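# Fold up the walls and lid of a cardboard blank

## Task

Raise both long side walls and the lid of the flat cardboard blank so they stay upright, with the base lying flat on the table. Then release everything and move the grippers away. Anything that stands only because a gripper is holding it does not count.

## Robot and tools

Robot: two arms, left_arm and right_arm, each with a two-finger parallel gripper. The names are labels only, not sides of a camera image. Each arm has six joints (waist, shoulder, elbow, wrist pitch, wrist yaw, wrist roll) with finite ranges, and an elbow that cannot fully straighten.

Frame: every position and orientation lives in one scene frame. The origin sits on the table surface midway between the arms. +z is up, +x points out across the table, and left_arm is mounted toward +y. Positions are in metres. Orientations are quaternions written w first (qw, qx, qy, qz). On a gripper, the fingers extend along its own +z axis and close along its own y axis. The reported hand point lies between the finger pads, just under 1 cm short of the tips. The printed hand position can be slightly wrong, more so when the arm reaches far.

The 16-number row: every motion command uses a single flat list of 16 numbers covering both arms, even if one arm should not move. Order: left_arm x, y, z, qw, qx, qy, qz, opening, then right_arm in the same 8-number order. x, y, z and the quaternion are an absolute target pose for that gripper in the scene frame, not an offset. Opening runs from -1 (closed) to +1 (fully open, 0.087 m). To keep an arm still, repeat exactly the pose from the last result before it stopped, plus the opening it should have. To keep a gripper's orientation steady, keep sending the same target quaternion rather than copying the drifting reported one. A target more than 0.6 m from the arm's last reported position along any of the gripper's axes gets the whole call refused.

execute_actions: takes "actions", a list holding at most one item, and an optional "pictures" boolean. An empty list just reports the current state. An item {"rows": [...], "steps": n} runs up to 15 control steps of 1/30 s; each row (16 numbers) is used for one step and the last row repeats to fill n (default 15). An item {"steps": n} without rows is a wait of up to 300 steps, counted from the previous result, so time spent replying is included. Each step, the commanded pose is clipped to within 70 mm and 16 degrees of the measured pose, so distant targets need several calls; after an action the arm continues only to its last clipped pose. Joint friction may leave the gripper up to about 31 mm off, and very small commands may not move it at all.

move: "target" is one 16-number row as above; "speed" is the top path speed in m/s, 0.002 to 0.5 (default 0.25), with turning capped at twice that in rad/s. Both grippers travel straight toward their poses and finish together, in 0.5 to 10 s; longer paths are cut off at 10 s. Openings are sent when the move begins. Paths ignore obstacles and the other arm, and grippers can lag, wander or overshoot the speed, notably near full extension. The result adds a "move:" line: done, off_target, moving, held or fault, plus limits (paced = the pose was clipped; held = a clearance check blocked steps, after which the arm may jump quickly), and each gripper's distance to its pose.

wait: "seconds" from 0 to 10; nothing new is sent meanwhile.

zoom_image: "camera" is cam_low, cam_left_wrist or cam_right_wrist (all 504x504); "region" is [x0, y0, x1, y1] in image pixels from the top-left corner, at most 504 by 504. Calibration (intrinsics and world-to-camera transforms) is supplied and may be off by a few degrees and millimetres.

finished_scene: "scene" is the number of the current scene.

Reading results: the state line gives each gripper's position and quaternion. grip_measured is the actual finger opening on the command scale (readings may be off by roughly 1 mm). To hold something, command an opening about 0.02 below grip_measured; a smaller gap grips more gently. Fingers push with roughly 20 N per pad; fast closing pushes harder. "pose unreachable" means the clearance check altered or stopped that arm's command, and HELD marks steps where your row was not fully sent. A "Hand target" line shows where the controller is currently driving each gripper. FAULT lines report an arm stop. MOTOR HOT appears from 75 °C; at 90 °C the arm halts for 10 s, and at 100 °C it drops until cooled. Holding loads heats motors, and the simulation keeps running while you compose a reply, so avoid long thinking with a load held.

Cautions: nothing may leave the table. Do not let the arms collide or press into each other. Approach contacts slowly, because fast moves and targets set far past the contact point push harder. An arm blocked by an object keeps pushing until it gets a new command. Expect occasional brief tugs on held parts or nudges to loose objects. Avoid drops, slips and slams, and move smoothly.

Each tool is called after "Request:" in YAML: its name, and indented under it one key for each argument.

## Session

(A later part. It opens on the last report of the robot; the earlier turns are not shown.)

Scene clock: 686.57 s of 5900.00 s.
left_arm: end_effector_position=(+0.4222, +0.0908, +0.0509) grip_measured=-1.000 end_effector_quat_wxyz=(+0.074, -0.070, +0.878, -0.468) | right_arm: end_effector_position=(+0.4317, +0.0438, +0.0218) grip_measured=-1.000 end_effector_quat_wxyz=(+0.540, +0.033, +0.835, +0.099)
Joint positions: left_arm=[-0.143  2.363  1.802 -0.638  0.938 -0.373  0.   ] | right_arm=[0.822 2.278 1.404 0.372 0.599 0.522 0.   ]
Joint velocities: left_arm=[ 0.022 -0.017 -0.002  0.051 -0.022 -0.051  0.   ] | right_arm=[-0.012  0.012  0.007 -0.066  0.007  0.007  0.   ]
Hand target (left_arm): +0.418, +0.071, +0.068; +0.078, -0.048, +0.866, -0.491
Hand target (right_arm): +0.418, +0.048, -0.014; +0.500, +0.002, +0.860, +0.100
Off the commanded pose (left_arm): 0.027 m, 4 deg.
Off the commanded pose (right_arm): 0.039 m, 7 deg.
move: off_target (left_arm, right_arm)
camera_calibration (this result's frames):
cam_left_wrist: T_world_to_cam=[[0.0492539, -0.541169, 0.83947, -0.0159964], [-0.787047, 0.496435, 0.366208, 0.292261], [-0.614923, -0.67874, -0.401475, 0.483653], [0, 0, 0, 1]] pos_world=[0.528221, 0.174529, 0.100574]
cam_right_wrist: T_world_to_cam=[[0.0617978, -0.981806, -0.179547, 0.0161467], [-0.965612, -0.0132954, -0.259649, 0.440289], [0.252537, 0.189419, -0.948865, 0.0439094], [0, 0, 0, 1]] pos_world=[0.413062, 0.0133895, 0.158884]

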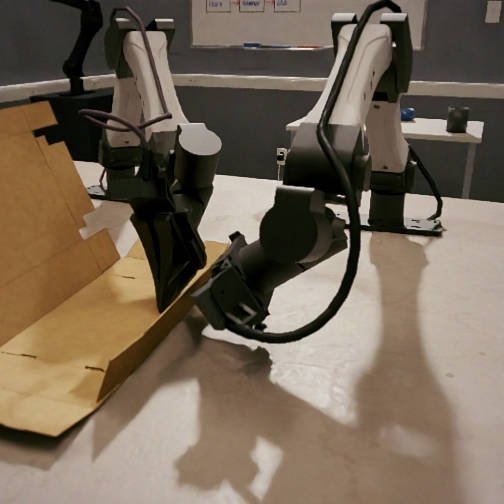

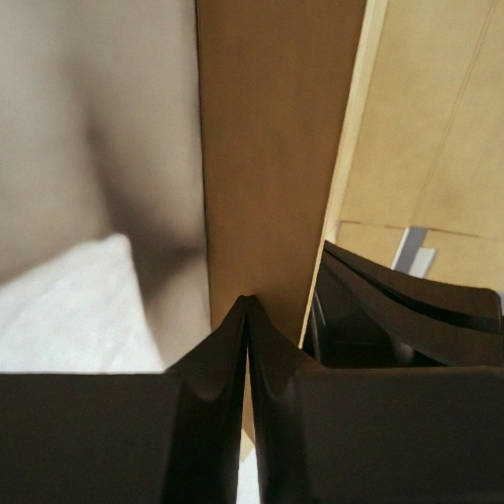

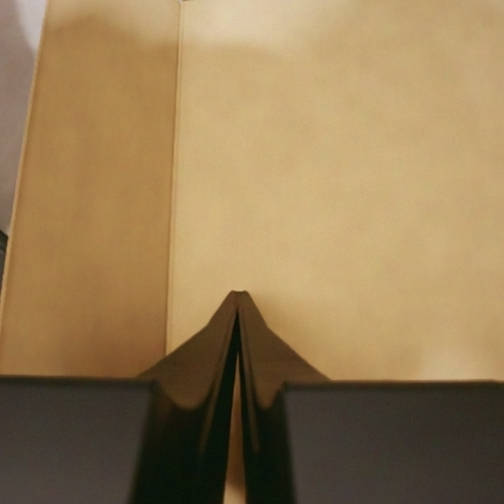

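Request:
move:
  target: [0.42,0.10,0.055,0.08,-0.05,0.865,-0.49,-1,0.39,0.03,0.045,0.48,-0.36,0.77,0.224,-1]
  speed: 0.1

Request:
move:
  target: [0.42,0.10,0.055,0.08,-0.05,0.865,-0.49,-1,0.39,0.06,0.0,0.48,-0.36,0.77,0.224,-1]
  speed: 0.03

Scene clock: 704.03 s of 5900.00 s.
left_arm: end_effector_position=(+0.4219, +0.0954, +0.0564) grip_measured=-1.000 end_effector_quat_wxyz=(+0.086, -0.045, +0.868, -0.488) | right_arm: end_effector_position=(+0.3895, +0.0362, +0.0387) grip_measured=-1.000 end_effector_quat_wxyz=(+0.478, -0.357, +0.771, +0.224)
Joint positions: left_arm=[-0.126  2.363  1.801 -0.637  0.992 -0.314  0.   ] | right_arm=[ 0.66   2.078  1.166  0.442 -0.206 -0.099  0.   ]
Joint velocities: left_arm=[-0.012 -0.012 -0.007 -0.037  0.007  0.007  0.   ] | right_arm=[ 0.012 -0.007  0.002 -0.022 -0.081 -0.051  0.   ]
Hand target (left_arm): +0.420, +0.100, +0.055; +0.080, -0.050, +0.866, -0.491
Hand target (right_arm): +0.389, +0.030, +0.045; +0.479, -0.360, +0.769, +0.223
Off the commanded pose (left_arm): 0.005 m, 1 deg.
Off the commanded pose (right_arm): 0.009 m, 0 deg.
After step 90, 9.80 s passed at rest.
move: done
camera_calibration (this result's frames):
cam_left_wrist: T_world_to_cam=[[-0.00988118, -0.509274, 0.860548, 0.0027252], [-0.786151, 0.535789, 0.308054, 0.28683], [-0.617956, -0.673476, -0.405661, 0.489787], [0, 0, 0, 1]] pos_world=[0.528185, 0.177568, 0.107983]
cam_right_wrist: T_world_to_cam=[[0.771385, -0.636094, 0.0186877, -0.282233], [-0.61704, -0.754815, -0.222522, 0.293508], [0.15565, 0.160119, -0.974749, 0.111845], [0, 0, 0, 1]] pos_world=[0.381408, 0.0241087, 0.179607]

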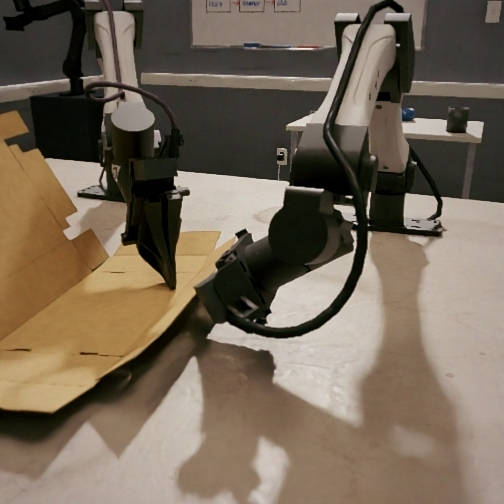

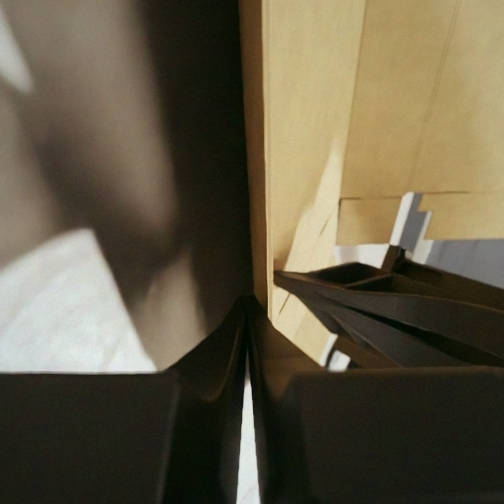

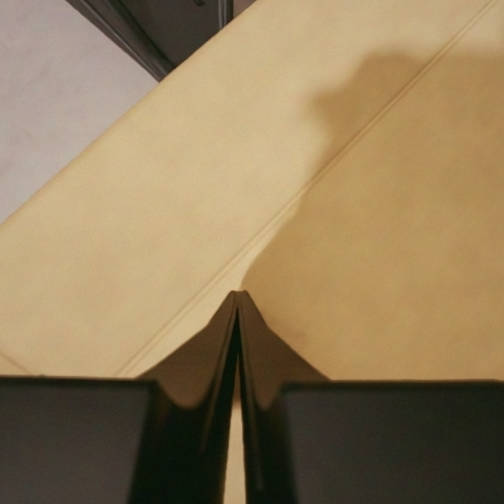

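Scene clock: 705.80 s of 5900.00 s.
left_arm: end_effector_position=(+0.4255, +0.1047, +0.0522) grip_measured=-1.000 end_effector_quat_wxyz=(+0.093, -0.052, +0.873, -0.475) | right_arm: end_effector_position=(+0.3969, +0.0538, +0.0212) grip_measured=-1.000 end_effector_quat_wxyz=(+0.500, -0.356, +0.758, +0.223)
Joint positions: left_arm=[-0.112  2.363  1.801 -0.637  0.965 -0.308  0.   ] | right_arm=[ 0.687  2.173  1.187  0.568 -0.174 -0.096  0.   ]
Joint velocities: left_arm=[-0.012 -0.002 -0.002  0.022 -0.007  0.022  0.   ] | right_arm=[ 0.012 -0.007  0.002 -0.007 -0.007 -0.037  0.   ]
Hand target (left_arm): +0.420, +0.100, +0.055; +0.081, -0.051, +0.866, -0.490
Hand target (right_arm): +0.390, +0.059, +0.001; +0.479, -0.360, +0.769, +0.224
Off the commanded pose (left_arm): 0.008 m, 2 deg.
Off the commanded pose (right_arm): 0.023 m, 3 deg.
move: off_target (right_arm)
camera_calibration (this result's frames):
cam_left_wrist: T_world_to_cam=[[-0.00338091, -0.531477, 0.847066, 0.0112974], [-0.798542, 0.511315, 0.317628, 0.293359], [-0.601929, -0.675344, -0.426135, 0.49103], [0, 0, 0, 1]] pos_world=[0.529863, 0.18762, 0.106496]
cam_right_wrist: T_world_to_cam=[[0.767572, -0.639715, 0.0399636, -0.275156], [-0.608582, -0.746944, -0.267774, 0.304617], [0.201149, 0.181215, -0.962653, 0.0713385], [0, 0, 0, 1]] pos_world=[0.382237, 0.0385834, 0.161239]

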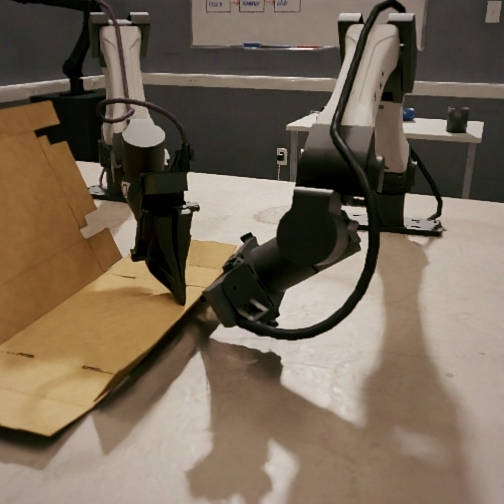

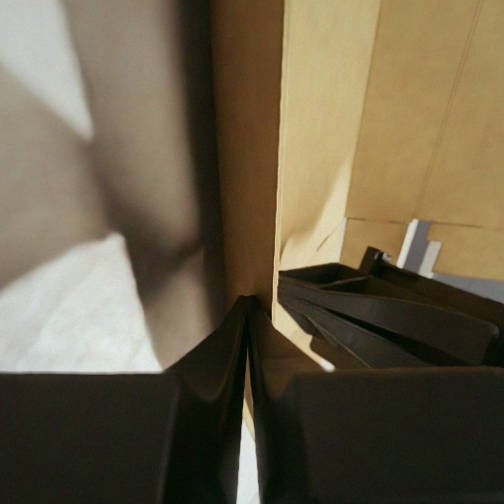

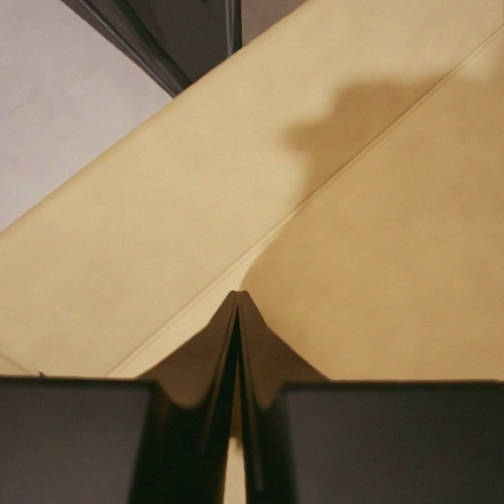

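Tip is at the crease, left at wall edge. Arc over.

Request:
move:
  target: [0.42,0.07,0.09,0.08,-0.05,0.865,-0.49,-1,0.39,0.06,-0.01,0.48,-0.36,0.77,0.224,-1]
  speed: 0.03

Request:
move:
  target: [0.42,0.04,0.08,0.08,-0.05,0.865,-0.49,-1,0.39,0.06,-0.01,0.48,-0.36,0.77,0.224,-1]
  speed: 0.03

Scene clock: 712.73 s of 5900.00 s.
left_arm: end_effector_position=(+0.4250, +0.0923, +0.0570) grip_measured=-1.000 end_effector_quat_wxyz=(+0.086, -0.069, +0.881, -0.459) | right_arm: end_effector_position=(+0.4006, +0.0560, +0.0210) grip_measured=-1.000 end_effector_quat_wxyz=(+0.511, -0.352, +0.752, +0.225)
Joint positions: left_arm=[-0.145  2.342  1.801 -0.635  0.914 -0.377  0.   ] | right_arm=[ 0.687  2.19   1.187  0.61  -0.17  -0.093  0.   ]
Joint velocities: left_arm=[-0.002 -0.012 -0.017  0.051 -0.037 -0.022  0.   ] | right_arm=[ 0.002  0.012 -0.002  0.022 -0.066 -0.022  0.   ]
Hand target (left_arm): +0.418, +0.071, +0.089; +0.079, -0.049, +0.866, -0.491
Hand target (right_arm): +0.389, +0.059, -0.009; +0.480, -0.359, +0.769, +0.223
Off the commanded pose (left_arm): 0.040 m, 5 deg.
Off the commanded pose (right_arm): 0.033 m, 4 deg.
After step 90, 2.00 s passed at rest.
move: off_target (left_arm, right_arm)
camera_calibration (this result's frames):
cam_left_wrist: T_world_to_cam=[[0.0374233, -0.5582, 0.828862, -0.0131988], [-0.799447, 0.480935, 0.359982, 0.298502], [-0.59957, -0.676103, -0.428252, 0.483603], [0, 0, 0, 1]] pos_world=[0.529084, 0.176038, 0.110589]
cam_right_wrist: T_world_to_cam=[[0.763919, -0.64377, 0.0445891, -0.274999], [-0.606339, -0.739716, -0.291844, 0.307719], [0.220864, 0.195909, -0.955426, 0.0611216], [0, 0, 0, 1]] pos_world=[0.383159, 0.0386143, 0.160465]

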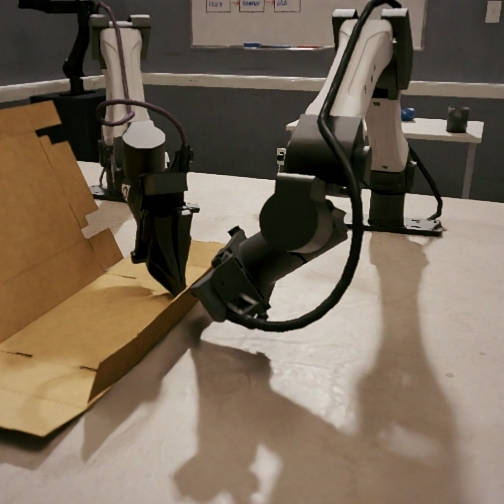

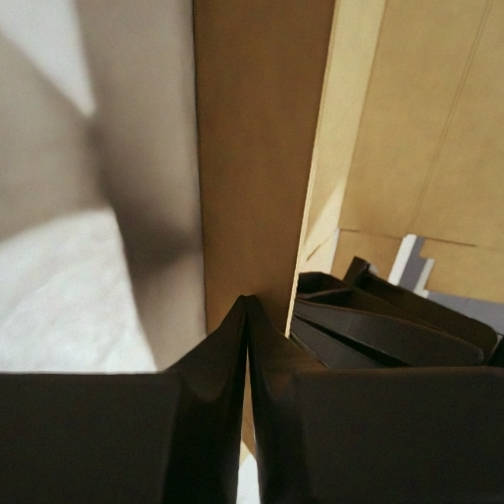

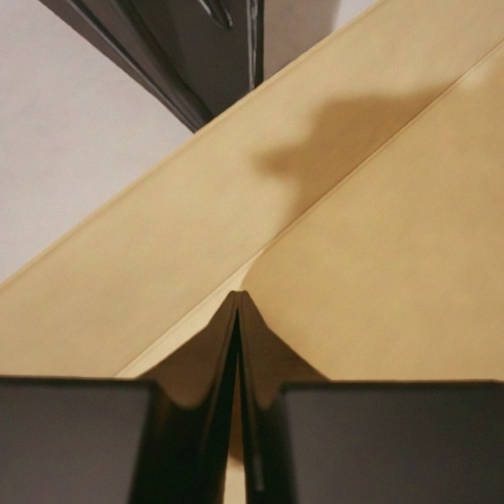

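Scene clock: 714.90 s of 5900.00 s.
left_arm: end_effector_position=(+0.4326, +0.0685, +0.0595) grip_measured=-1.000 end_effector_quat_wxyz=(+0.094, -0.071, +0.881, -0.459) | right_arm: end_effector_position=(+0.4071, +0.0508, +0.0214) grip_measured=-1.000 end_effector_quat_wxyz=(+0.520, -0.340, +0.756, +0.207)
Joint positions: left_arm=[-0.194  2.342  1.801 -0.552  0.887 -0.467  0.   ] | right_arm=[ 0.687  2.192  1.187  0.618 -0.123 -0.093  0.   ]
Joint velocities: left_arm=[-0.002 -0.012 -0.002  0.037  0.022 -0.022  0.   ] | right_arm=[ 0.002 -0.007 -0.002  0.022  0.007  0.081  0.   ]
Hand target (left_arm): +0.419, +0.042, +0.079; +0.078, -0.049, +0.867, -0.490
Hand target (right_arm): +0.389, +0.058, -0.009; +0.480, -0.358, +0.769, +0.223
Off the commanded pose (left_arm): 0.037 m, 5 deg.
Off the commanded pose (right_arm): 0.037 m, 6 deg.
move: off_target (left_arm, right_arm)
camera_calibration (this result's frames):
cam_left_wrist: T_world_to_cam=[[0.0332945, -0.558428, 0.828885, -0.0270044], [-0.809977, 0.470788, 0.34971, 0.320967], [-0.585516, -0.68302, -0.436639, 0.467996], [0, 0, 0, 1]] pos_world=[0.534894, 0.153463, 0.114483]
cam_right_wrist: T_world_to_cam=[[0.734426, -0.67574, 0.0631973, -0.270149], [-0.633285, -0.715802, -0.29424, 0.317673], [0.244067, 0.176076, -0.95364, 0.0526306], [0, 0, 0, 1]] pos_world=[0.386737, 0.0355739, 0.160736]

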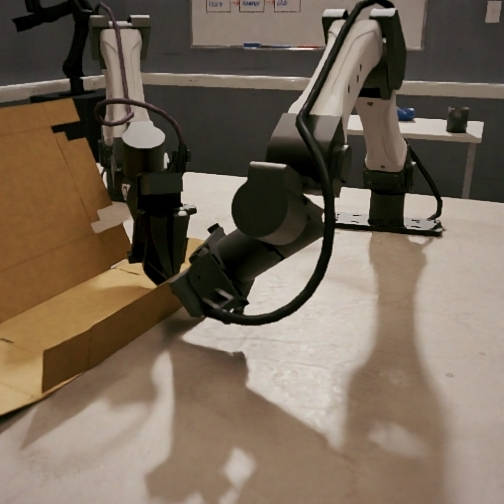

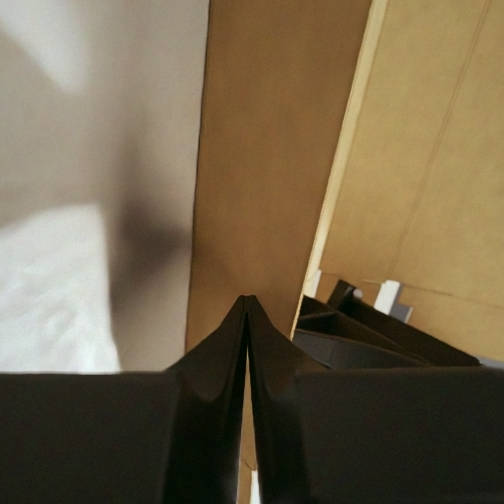

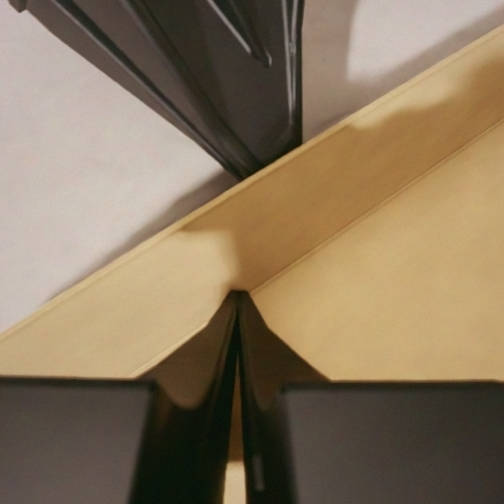

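Request:
move:
  target: [0.395,0.02,0.075,0.08,-0.05,0.865,-0.49,-1,0.39,0.06,-0.01,0.48,-0.36,0.77,0.224,-1]
  speed: 0.03

Scene clock: 720.43 s of 5900.00 s.
left_arm: end_effector_position=(+0.4313, +0.0615, +0.0552) grip_measured=-1.000 end_effector_quat_wxyz=(+0.137, -0.075, +0.883, -0.443) | right_arm: end_effector_position=(+0.4091, +0.0488, +0.0215) grip_measured=-1.000 end_effector_quat_wxyz=(+0.522, -0.336, +0.758, +0.201)
Joint positions: left_arm=[-0.22   2.263  1.647 -0.362  0.814 -0.532  0.   ] | right_arm=[ 0.686  2.192  1.187  0.619 -0.109 -0.093  0.   ]
Joint velocities: left_arm=[-0.022  0.002 -0.017  0.022  0.037 -0.022  0.   ] | right_arm=[-0.022 -0.017  0.002  0.022  0.007 -0.037  0.   ]
Hand target (left_arm): +0.397, +0.024, +0.073; +0.078, -0.051, +0.867, -0.489
Hand target (right_arm): +0.389, +0.058, -0.009; +0.480, -0.358, +0.769, +0.223
Off the commanded pose (left_arm): 0.059 m, 9 deg.
Off the commanded pose (right_arm): 0.038 m, 6 deg.
After step 90, 0.20 s passed at rest.
move: off_target (left_arm, right_arm)
camera_calibration (this result's frames):
cam_left_wrist: T_world_to_cam=[[0.00484873, -0.586242, 0.810121, -0.0123564], [-0.853991, 0.41906, 0.308363, 0.349171], [-0.520265, -0.693332, -0.498614, 0.436471], [0, 0, 0, 1]] pos_world=[0.52533, 0.149052, 0.119969]
cam_right_wrist: T_world_to_cam=[[0.724764, -0.685564, 0.0687012, -0.268603], [-0.641944, -0.708119, -0.294067, 0.320702], [0.25025, 0.169027, -0.953313, 0.0503739], [0, 0, 0, 1]] pos_world=[0.387941, 0.0344364, 0.160783]

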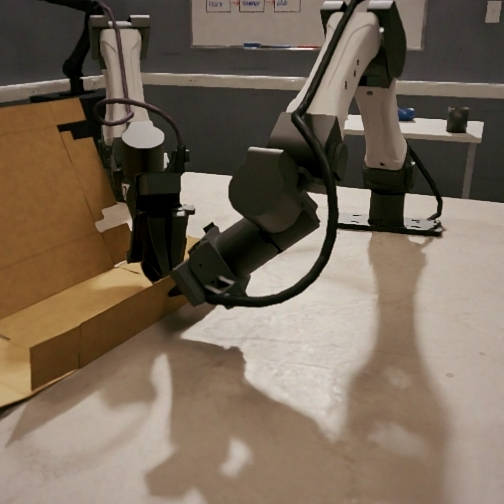

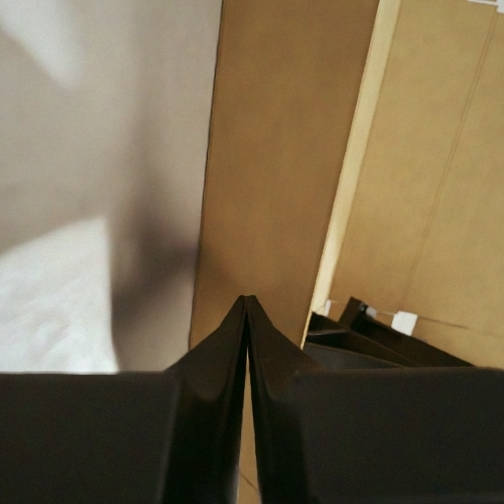

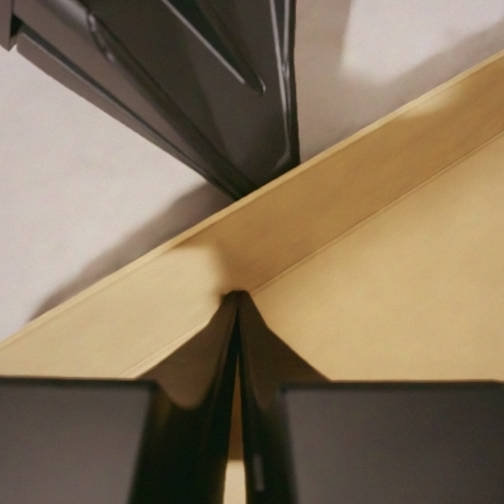

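Request:
move:
  target: [0.435,0.085,0.07,0.08,-0.05,0.865,-0.49,-1,0.405,0.03,0.03,0.447,-0.456,0.717,0.285,0.4]
  speed: 0.05

Scene clock: 729.30 s of 5900.00 s.
left_arm: end_effector_position=(+0.4293, +0.0834, +0.0603) grip_measured=-1.000 end_effector_quat_wxyz=(+0.074, -0.056, +0.873, -0.479) | right_arm: end_effector_position=(+0.4034, +0.0314, +0.0241) grip_measured=+0.400 end_effector_quat_wxyz=(+0.451, -0.451, +0.717, +0.282)
Joint positions: left_arm=[-0.154  2.391  1.878 -0.677  0.962 -0.365  0.   ] | right_arm=[ 0.557  2.177  1.272  0.381 -0.518 -0.281  0.061]
Joint velocities: left_arm=[-0.017 -0.007 -0.012  0.037  0.081  0.037  0.   ] | right_arm=[-0.012  0.007 -0.007  0.037 -0.007  0.007 -0.   ]
Hand target (left_arm): +0.435, +0.085, +0.070; +0.082, -0.051, +0.866, -0.491
Hand target (right_arm): +0.404, +0.030, +0.030; +0.447, -0.455, +0.716, +0.285
Off the commanded pose (left_arm): 0.011 m, 2 deg.
Off the commanded pose (right_arm): 0.006 m, 1 deg.
After step 90, 2.10 s passed at rest.
move: off_target (left_arm)
camera_calibration (this result's frames):
cam_left_wrist: T_world_to_cam=[[0.0226169, -0.524624, 0.851033, -0.0188612], [-0.780262, 0.522942, 0.343107, 0.294314], [-0.625043, -0.671789, -0.397517, 0.490248], [0, 0, 0, 1]] pos_world=[0.536495, 0.165539, 0.109952]
cam_right_wrist: T_world_to_cam=[[0.904958, -0.424796, 0.0244748, -0.356403], [-0.408201, -0.882964, -0.231832, 0.215183], [0.120091, 0.199807, -0.972448, 0.109248], [0, 0, 0, 1]] pos_world=[0.397249, 0.0167719, 0.164847]

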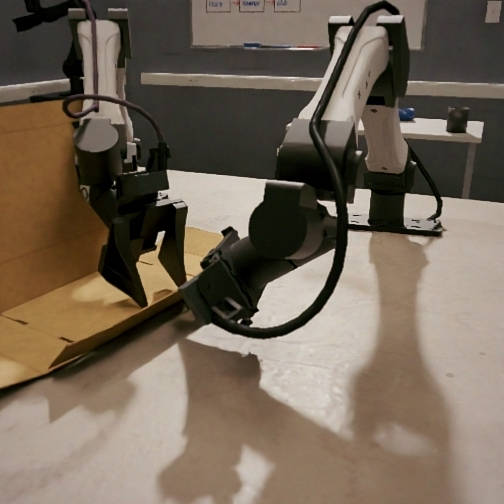

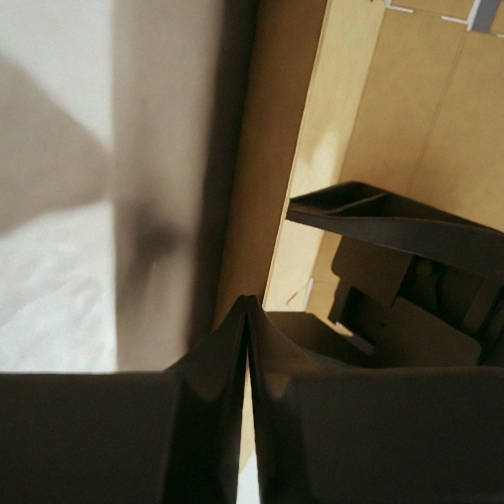

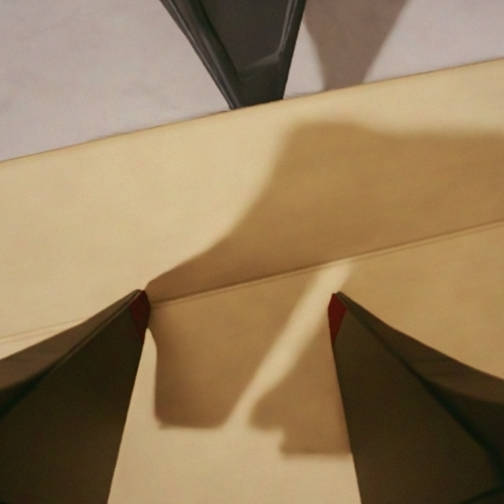

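Excellent setup. Press down and push.

Request:
move:
  target: [0.42,0.05,0.09,0.08,-0.05,0.865,-0.49,-1,0.40,0.025,-0.01,0.447,-0.456,0.717,0.285,0.4]
  speed: 0.03

Request:
move:
  target: [0.405,0.015,0.085,0.08,-0.05,0.865,-0.49,-1,0.40,0.025,-0.01,0.447,-0.456,0.717,0.285,0.4]
  speed: 0.03

Scene clock: 735.47 s of 5900.00 s.
left_arm: end_effector_position=(+0.4295, +0.0673, +0.0692) grip_measured=-1.000 end_effector_quat_wxyz=(+0.087, -0.062, +0.878, -0.467) | right_arm: end_effector_position=(+0.4076, +0.0344, +0.0227) grip_measured=+0.400 end_effector_quat_wxyz=(+0.472, -0.455, +0.696, +0.292)
Joint positions: left_arm=[-0.193  2.34   1.829 -0.601  0.913 -0.444  0.   ] | right_arm=[ 0.548  2.204  1.253  0.485 -0.552 -0.282  0.061]
Joint velocities: left_arm=[ 0.007 -0.012 -0.007 -0.007 -0.037 -0.051  0.   ] | right_arm=[ 0.007  0.002 -0.002  0.051 -0.037  0.051 -0.   ]
Hand target (left_arm): +0.419, +0.051, +0.089; +0.078, -0.049, +0.867, -0.490
Hand target (right_arm): +0.399, +0.025, -0.009; +0.446, -0.455, +0.716, +0.285
Off the commanded pose (left_arm): 0.029 m, 3 deg.
Off the commanded pose (right_arm): 0.035 m, 4 deg.
After step 90, 1.40 s passed at rest.
move: off_target (left_arm, right_arm)
camera_calibration (this result's frames):
cam_left_wrist: T_world_to_cam=[[0.0219859, -0.544655, 0.838372, -0.0323404], [-0.79786, 0.495756, 0.342995, 0.309205], [-0.602442, -0.676444, -0.423659, 0.475507], [0, 0, 0, 1]] pos_world=[0.533879, 0.15075, 0.12251]
cam_right_wrist: T_world_to_cam=[[0.912549, -0.40639, 0.0458339, -0.36314], [-0.377774, -0.880566, -0.286167, 0.207975], [0.156655, 0.243826, -0.957083, 0.0900247], [0, 0, 0, 1]] pos_world=[0.395848, 0.0136088, 0.162321]

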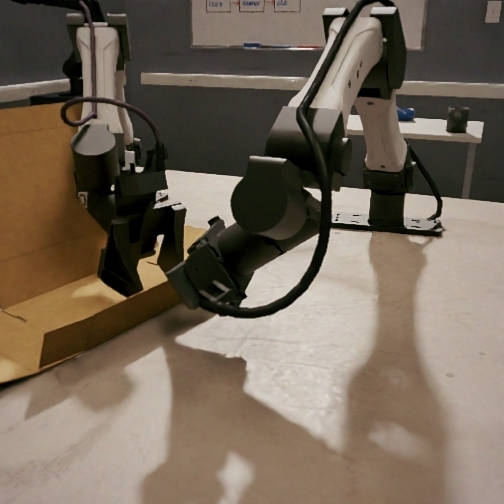

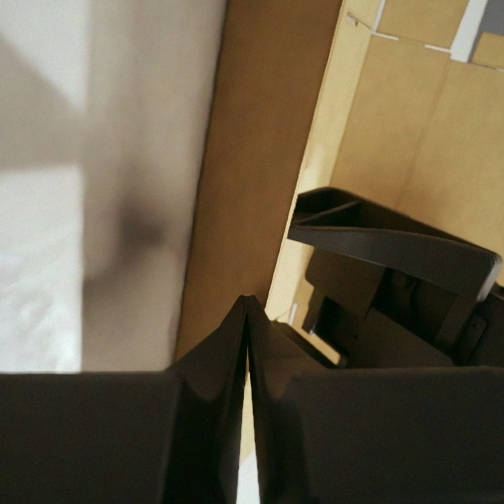

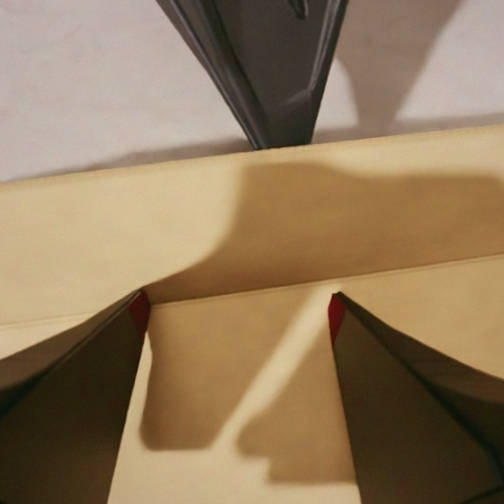

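Scene clock: 737.73 s of 5900.00 s.
left_arm: end_effector_position=(+0.4242, +0.0432, +0.0683) grip_measured=-1.000 end_effector_quat_wxyz=(+0.104, -0.070, +0.878, -0.462) | right_arm: end_effector_position=(+0.4097, +0.0322, +0.0230) grip_measured=+0.400 end_effector_quat_wxyz=(+0.474, -0.453, +0.696, +0.291)
Joint positions: left_arm=[-0.248  2.28   1.712 -0.44   0.86  -0.553  0.   ] | right_arm=[ 0.543  2.204  1.253  0.487 -0.551 -0.284  0.061]
Joint velocities: left_arm=[-0.012 -0.022 -0.002  0.051 -0.007 -0.022  0.   ] | right_arm=[-0.007 -0.022 -0.012 -0.081 -0.037  0.007 -0.   ]
Hand target (left_arm): +0.404, +0.017, +0.084; +0.078, -0.050, +0.867, -0.490
Hand target (right_arm): +0.399, +0.025, -0.009; +0.446, -0.455, +0.716, +0.285
Off the commanded pose (left_arm): 0.038 m, 5 deg.
Off the commanded pose (right_arm): 0.035 m, 4 deg.
move: off_target (left_arm, right_arm)
camera_calibration (this result's frames):
cam_left_wrist: T_world_to_cam=[[0.0215674, -0.552723, 0.833086, -0.0437588], [-0.819612, 0.4674, 0.331321, 0.328553], [-0.572513, -0.689953, -0.442938, 0.444865], [0, 0, 0, 1]] pos_world=[0.524921, 0.129184, 0.124646]
cam_right_wrist: T_world_to_cam=[[0.910292, -0.411143, 0.0482775, -0.364932], [-0.381554, -0.878529, -0.287409, 0.208503], [0.160579, 0.243205, -0.956591, 0.0889302], [0, 0, 0, 1]] pos_world=[0.397469, 0.0115085, 0.162613]

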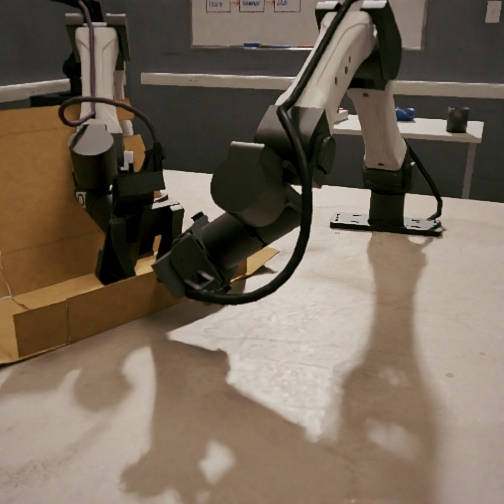

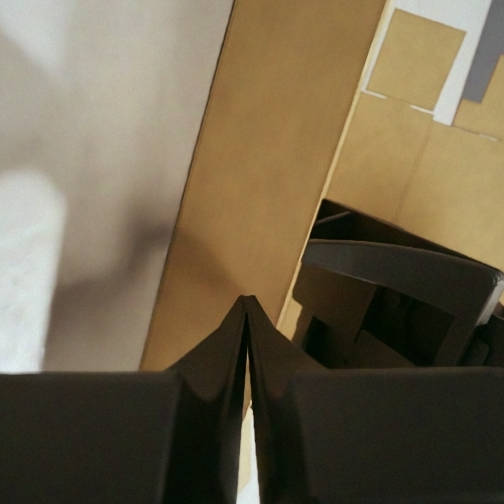

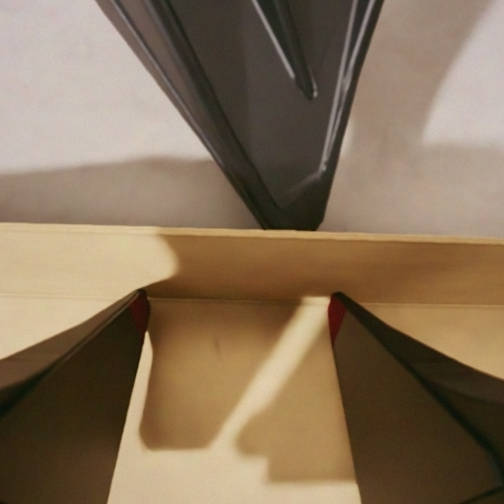

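Request:
move:
  target: [0.395,-0.015,0.075,0.08,-0.05,0.865,-0.49,-1,0.40,0.025,-0.01,0.447,-0.456,0.717,0.285,0.4]
  speed: 0.03

Request:
move:
  target: [0.385,-0.03,0.05,0.08,-0.05,0.865,-0.49,-1,0.40,0.025,-0.01,0.447,-0.456,0.717,0.285,0.4]
  speed: 0.03

Scene clock: 744.03 s of 5900.00 s.
left_arm: end_effector_position=(+0.4246, +0.0242, +0.0650) grip_measured=-1.000 end_effector_quat_wxyz=(+0.121, -0.079, +0.876, -0.460) | right_arm: end_effector_position=(+0.4145, +0.0259, +0.0218) grip_measured=+0.400 end_effector_quat_wxyz=(+0.477, -0.448, +0.702, +0.284)
Joint positions: left_arm=[-0.291  2.257  1.644 -0.312  0.813 -0.638  0.   ] | right_arm=[ 0.532  2.204  1.25   0.489 -0.54  -0.284  0.061]
Joint velocities: left_arm=[ 0.007  0.007 -0.007 -0.051 -0.095 -0.037  0.   ] | right_arm=[-0.002 -0.007  0.002 -0.037 -0.007 -0.007 -0.   ]
Hand target (left_arm): +0.395, -0.012, +0.074; +0.078, -0.050, +0.867, -0.490
Hand target (right_arm): +0.399, +0.025, -0.009; +0.447, -0.455, +0.716, +0.285
Off the commanded pose (left_arm): 0.050 m, 7 deg.
Off the commanded pose (right_arm): 0.035 m, 4 deg.
After step 90, 0.90 s passed at rest.
move: off_target (left_arm, right_arm)
camera_calibration (this result's frames):
cam_left_wrist: T_world_to_cam=[[0.0206828, -0.554812, 0.831718, -0.0509112], [-0.840464, 0.440896, 0.315008, 0.349327], [-0.541472, -0.705545, -0.457181, 0.418636], [0, 0, 0, 1]] pos_world=[0.521329, 0.113103, 0.123695]
cam_right_wrist: T_world_to_cam=[[0.901407, -0.42988, 0.0516575, -0.367709], [-0.399471, -0.871738, -0.283718, 0.211546], [0.166996, 0.23511, -0.957515, 0.0860635], [0, 0, 0, 1]] pos_world=[0.40159, 0.00610803, 0.161422]

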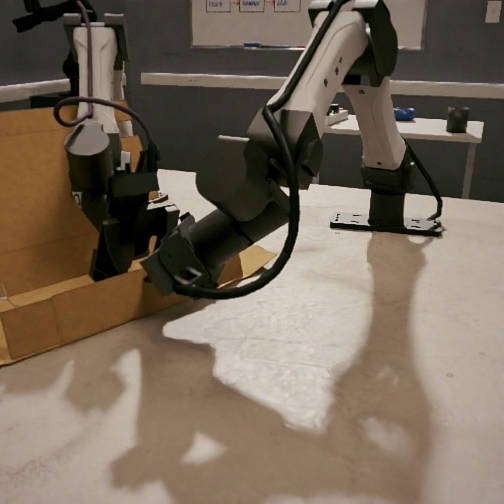

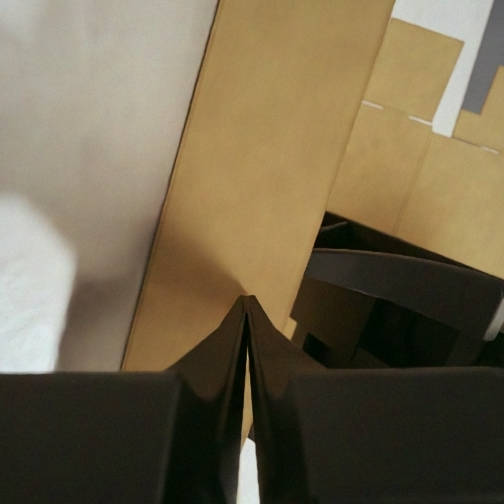

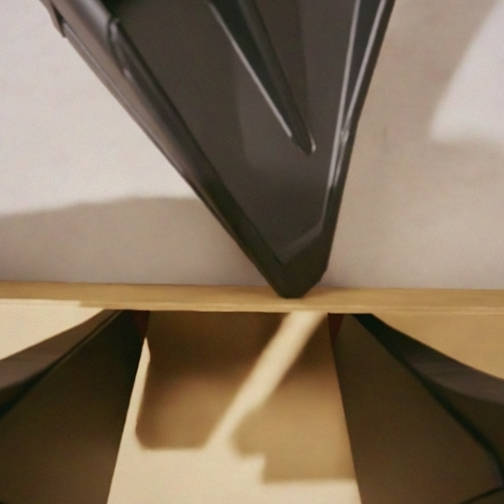

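Scene clock: 746.57 s of 5900.00 s.
left_arm: end_effector_position=(+0.4267, +0.0151, +0.0621) grip_measured=-1.000 end_effector_quat_wxyz=(+0.144, -0.075, +0.865, -0.475) | right_arm: end_effector_position=(+0.4180, +0.0210, +0.0216) grip_measured=+0.400 end_effector_quat_wxyz=(+0.477, -0.441, +0.707, +0.280)
Joint positions: left_arm=[-0.306  2.245  1.567 -0.153  0.814 -0.692  0.   ] | right_arm=[ 0.523  2.203  1.25   0.486 -0.531 -0.277  0.061]
Joint velocities: left_arm=[-0.002 -0.012  0.007 -0.007  0.007 -0.022  0.   ] | right_arm=[-0.012 -0.012 -0.022 -0.022 -0.022 -0.037 -0.   ]
Hand target (left_arm): +0.385, -0.026, +0.050; +0.079, -0.051, +0.867, -0.489
Hand target (right_arm): +0.399, +0.024, -0.009; +0.446, -0.455, +0.716, +0.285
Off the commanded pose (left_arm): 0.063 m, 8 deg.
Off the commanded pose (right_arm): 0.037 m, 4 deg.
move: off_target (left_arm, right_arm)
camera_calibration (this result's frames):
cam_left_wrist: T_world_to_cam=[[-0.0137275, -0.526504, 0.850062, -0.0405269], [-0.860575, 0.439102, 0.25807, 0.368237], [-0.509138, -0.727999, -0.459124, 0.398715], [0, 0, 0, 1]] pos_world=[0.51934, 0.107233, 0.122479]
cam_right_wrist: T_world_to_cam=[[0.893449, -0.446649, 0.0474794, -0.369221], [-0.417317, -0.864542, -0.280024, 0.215923], [0.166121, 0.230373, -0.958818, 0.0868989], [0, 0, 0, 1]] pos_world=[0.405553, 0.0017433, 0.161314]

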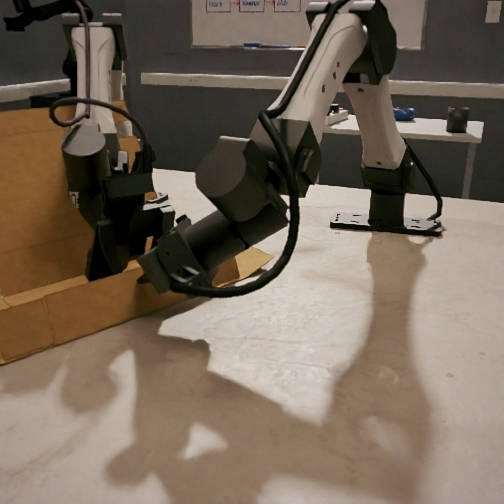

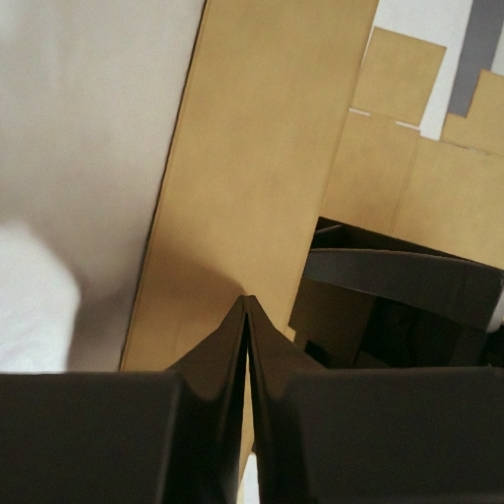

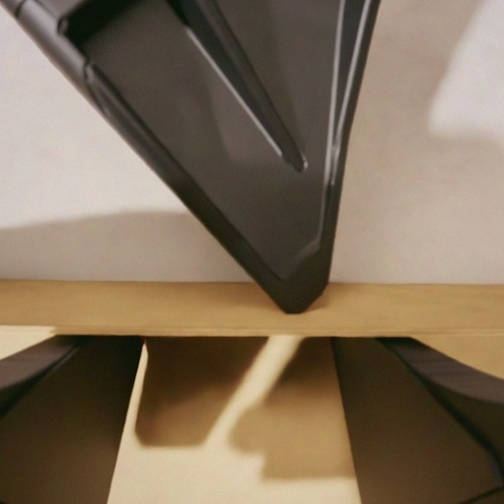

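Request:
move:
  target: [0.41,-0.025,0.02,0.08,-0.05,0.865,-0.49,-1,0.405,0.015,-0.01,0.447,-0.456,0.717,0.285,0.4]
  speed: 0.03

Scene clock: 752.60 s of 5900.00 s.
left_arm: end_effector_position=(+0.4323, +0.0091, +0.0603) grip_measured=-1.000 end_effector_quat_wxyz=(+0.131, -0.057, +0.851, -0.505) | right_arm: end_effector_position=(+0.4223, +0.0141, +0.0218) grip_measured=+0.400 end_effector_quat_wxyz=(+0.478, -0.437, +0.709, +0.279)
Joint positions: left_arm=[-0.3    2.307  1.623 -0.131  0.896 -0.692  0.   ] | right_arm=[ 0.506  2.202  1.25   0.483 -0.54  -0.279  0.061]
Joint velocities: left_arm=[ 0.002  0.007  0.002  0.007 -0.007  0.022  0.   ] | right_arm=[-0.007 -0.002 -0.022 -0.081 -0.037 -0.022 -0.001]
Hand target (left_arm): +0.407, -0.021, +0.022; +0.081, -0.050, +0.867, -0.490
Hand target (right_arm): +0.405, +0.014, -0.009; +0.447, -0.455, +0.716, +0.285
Off the commanded pose (left_arm): 0.057 m, 6 deg.
Off the commanded pose (right_arm): 0.036 m, 4 deg.
After step 90, 0.47 s passed at rest.
move: off_target (left_arm, right_arm)
camera_calibration (this result's frames):
cam_left_wrist: T_world_to_cam=[[-0.0410664, -0.471663, 0.880822, -0.0325784], [-0.83818, 0.496103, 0.226575, 0.36784], [-0.543846, -0.728982, -0.415711, 0.408761], [0, 0, 0, 1]] pos_world=[0.529281, 0.100127, 0.115279]
cam_right_wrist: T_world_to_cam=[[0.88988, -0.45396, 0.0451058, -0.374519], [-0.424812, -0.86064, -0.280774, 0.2149], [0.16628, 0.230694, -0.958713, 0.0879407], [0, 0, 0, 1]] pos_world=[0.409947, -0.00535241, 0.161541]

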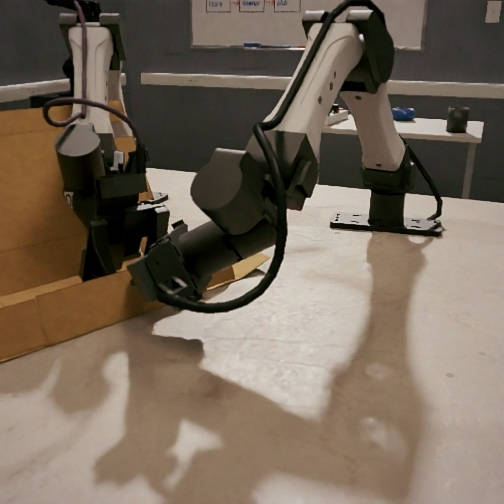

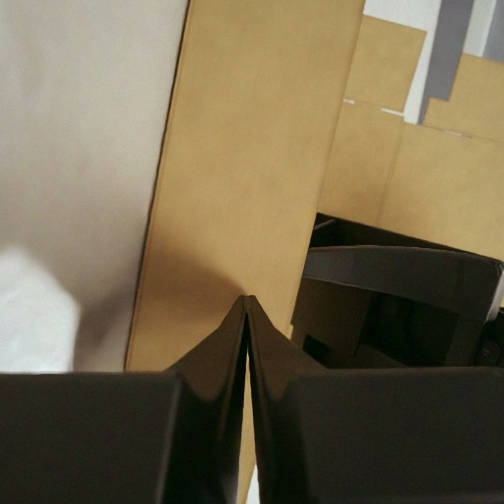

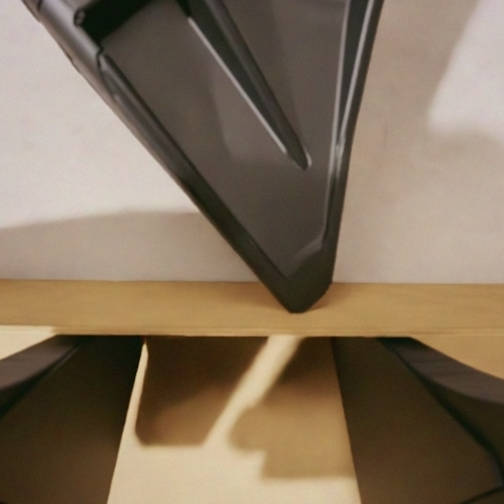

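Request:
move:
  target: [0.405,-0.04,0.05,0.08,-0.05,0.865,-0.49,-1,0.415,0.04,0.024,0.447,-0.456,0.717,0.285,0.4]
  speed: 0.03

Scene clock: 759.27 s of 5900.00 s.
left_arm: end_effector_position=(+0.4392, +0.0049, +0.0618) grip_measured=-1.000 end_effector_quat_wxyz=(+0.143, -0.070, +0.858, -0.488) | right_arm: end_effector_position=(+0.4286, +0.0109, +0.0219) grip_measured=+0.400 end_effector_quat_wxyz=(+0.452, -0.432, +0.735, +0.263)
Joint positions: left_arm=[-0.316  2.303  1.642 -0.141  0.834 -0.715  0.   ] | right_arm=[ 0.508  2.202  1.326  0.333 -0.5   -0.286  0.061]
Joint velocities: left_arm=[ 0.002  0.012 -0.002 -0.051 -0.081  0.037  0.   ] | right_arm=[ 0.002 -0.007 -0.002 -0.007 -0.051 -0.022  0.   ]
Hand target (left_arm): +0.404, -0.036, +0.051; +0.081, -0.051, +0.866, -0.490
Hand target (right_arm): +0.414, +0.039, +0.024; +0.446, -0.455, +0.716, +0.285
Off the commanded pose (left_arm): 0.058 m, 8 deg.
Off the commanded pose (right_arm): 0.032 m, 4 deg.
After step 90, 1.53 s passed at rest.
move: off_target (left_arm, right_arm)
camera_calibration (this result's frames):
cam_left_wrist: T_world_to_cam=[[-0.0248851, -0.502844, 0.864019, -0.0415178], [-0.856611, 0.456284, 0.240877, 0.382792], [-0.515362, -0.734134, -0.442096, 0.399207], [0, 0, 0, 1]] pos_world=[0.532606, 0.0975326, 0.120154]
cam_right_wrist: T_world_to_cam=[[0.877215, -0.479368, 0.0264647, -0.375421], [-0.463773, -0.860349, -0.211457, 0.229961], [0.124134, 0.173219, -0.977029, 0.106819], [0, 0, 0, 1]] pos_world=[0.422715, -0.000621276, 0.162927]

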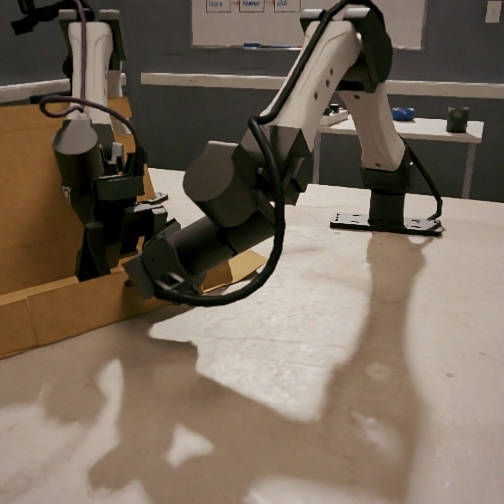

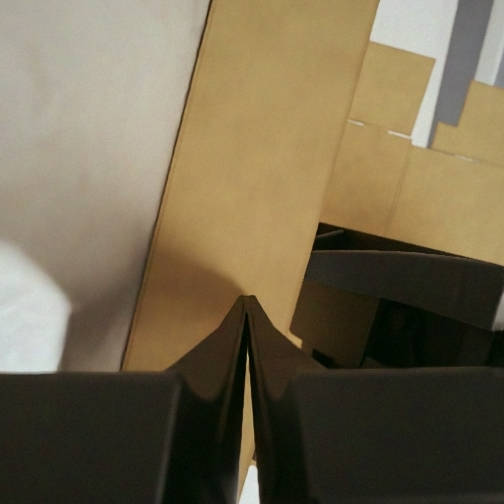

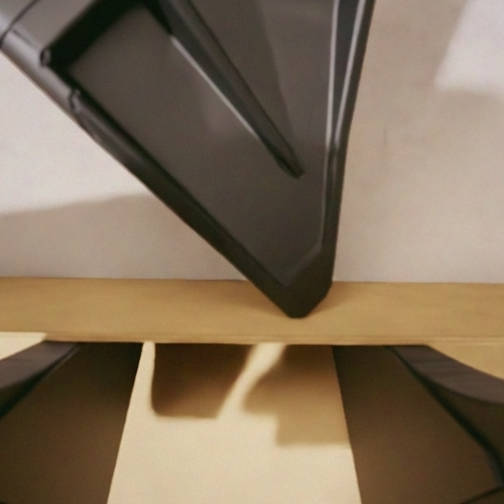

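Request:
move:
  target: [0.405,-0.04,0.045,0.08,-0.05,0.865,-0.49,-1,0.42,0.03,0.015,0.525,-0.42,0.66,0.335,0.4]
  speed: 0.04

Scene clock: 767.17 s of 5900.00 s.
left_arm: end_effector_position=(+0.4447, +0.0048, +0.0622) grip_measured=-1.000 end_effector_quat_wxyz=(+0.157, -0.072, +0.859, -0.481) | right_arm: end_effector_position=(+0.4336, +0.0097, +0.0219) grip_measured=+0.400 end_effector_quat_wxyz=(+0.529, -0.403, +0.680, +0.310)
Joint positions: left_arm=[-0.319  2.3    1.643 -0.124  0.805 -0.719  0.   ] | right_arm=[ 0.469  2.268  1.187  0.777 -0.592 -0.178  0.061]
Joint velocities: left_arm=[-0.022  0.007 -0.002  0.051 -0.007  0.037  0.   ] | right_arm=[-0.012  0.017 -0.012  0.022 -0.007 -0.037 -0.001]
Hand target (left_arm): +0.405, -0.036, +0.046; +0.081, -0.052, +0.866, -0.490
Hand target (right_arm): +0.420, +0.029, +0.015; +0.524, -0.421, +0.661, +0.334
Off the commanded pose (left_arm): 0.062 m, 9 deg.
Off the commanded pose (right_arm): 0.025 m, 4 deg.
After step 90, 1.43 s passed at rest.
move: off_target (left_arm, right_arm)
camera_calibration (this result's frames):
cam_left_wrist: T_world_to_cam=[[-0.0338281, -0.516157, 0.855826, -0.0372679], [-0.870063, 0.436567, 0.228907, 0.39423], [-0.491778, -0.736879, -0.463858, 0.393056], [0, 0, 0, 1]] pos_world=[0.535041, 0.0982908, 0.123975]
cam_right_wrist: T_world_to_cam=[[0.87798, -0.477843, 0.028579, -0.380824], [-0.423468, -0.803139, -0.419098, 0.217847], [0.223216, 0.355857, -0.907491, 0.0601121], [0, 0, 0, 1]] pos_world=[0.413189, -0.0284041, 0.156734]

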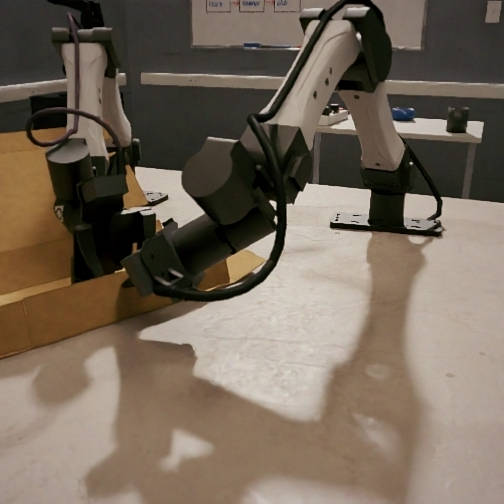

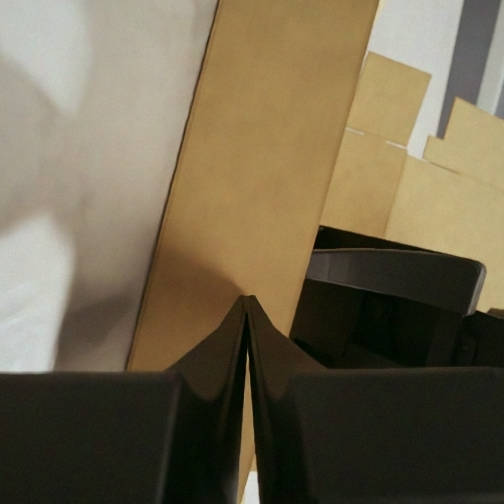

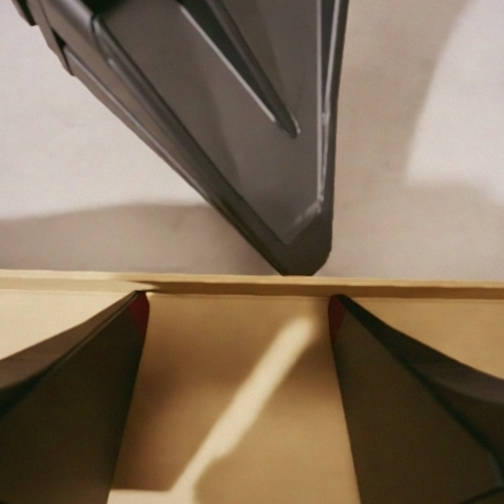

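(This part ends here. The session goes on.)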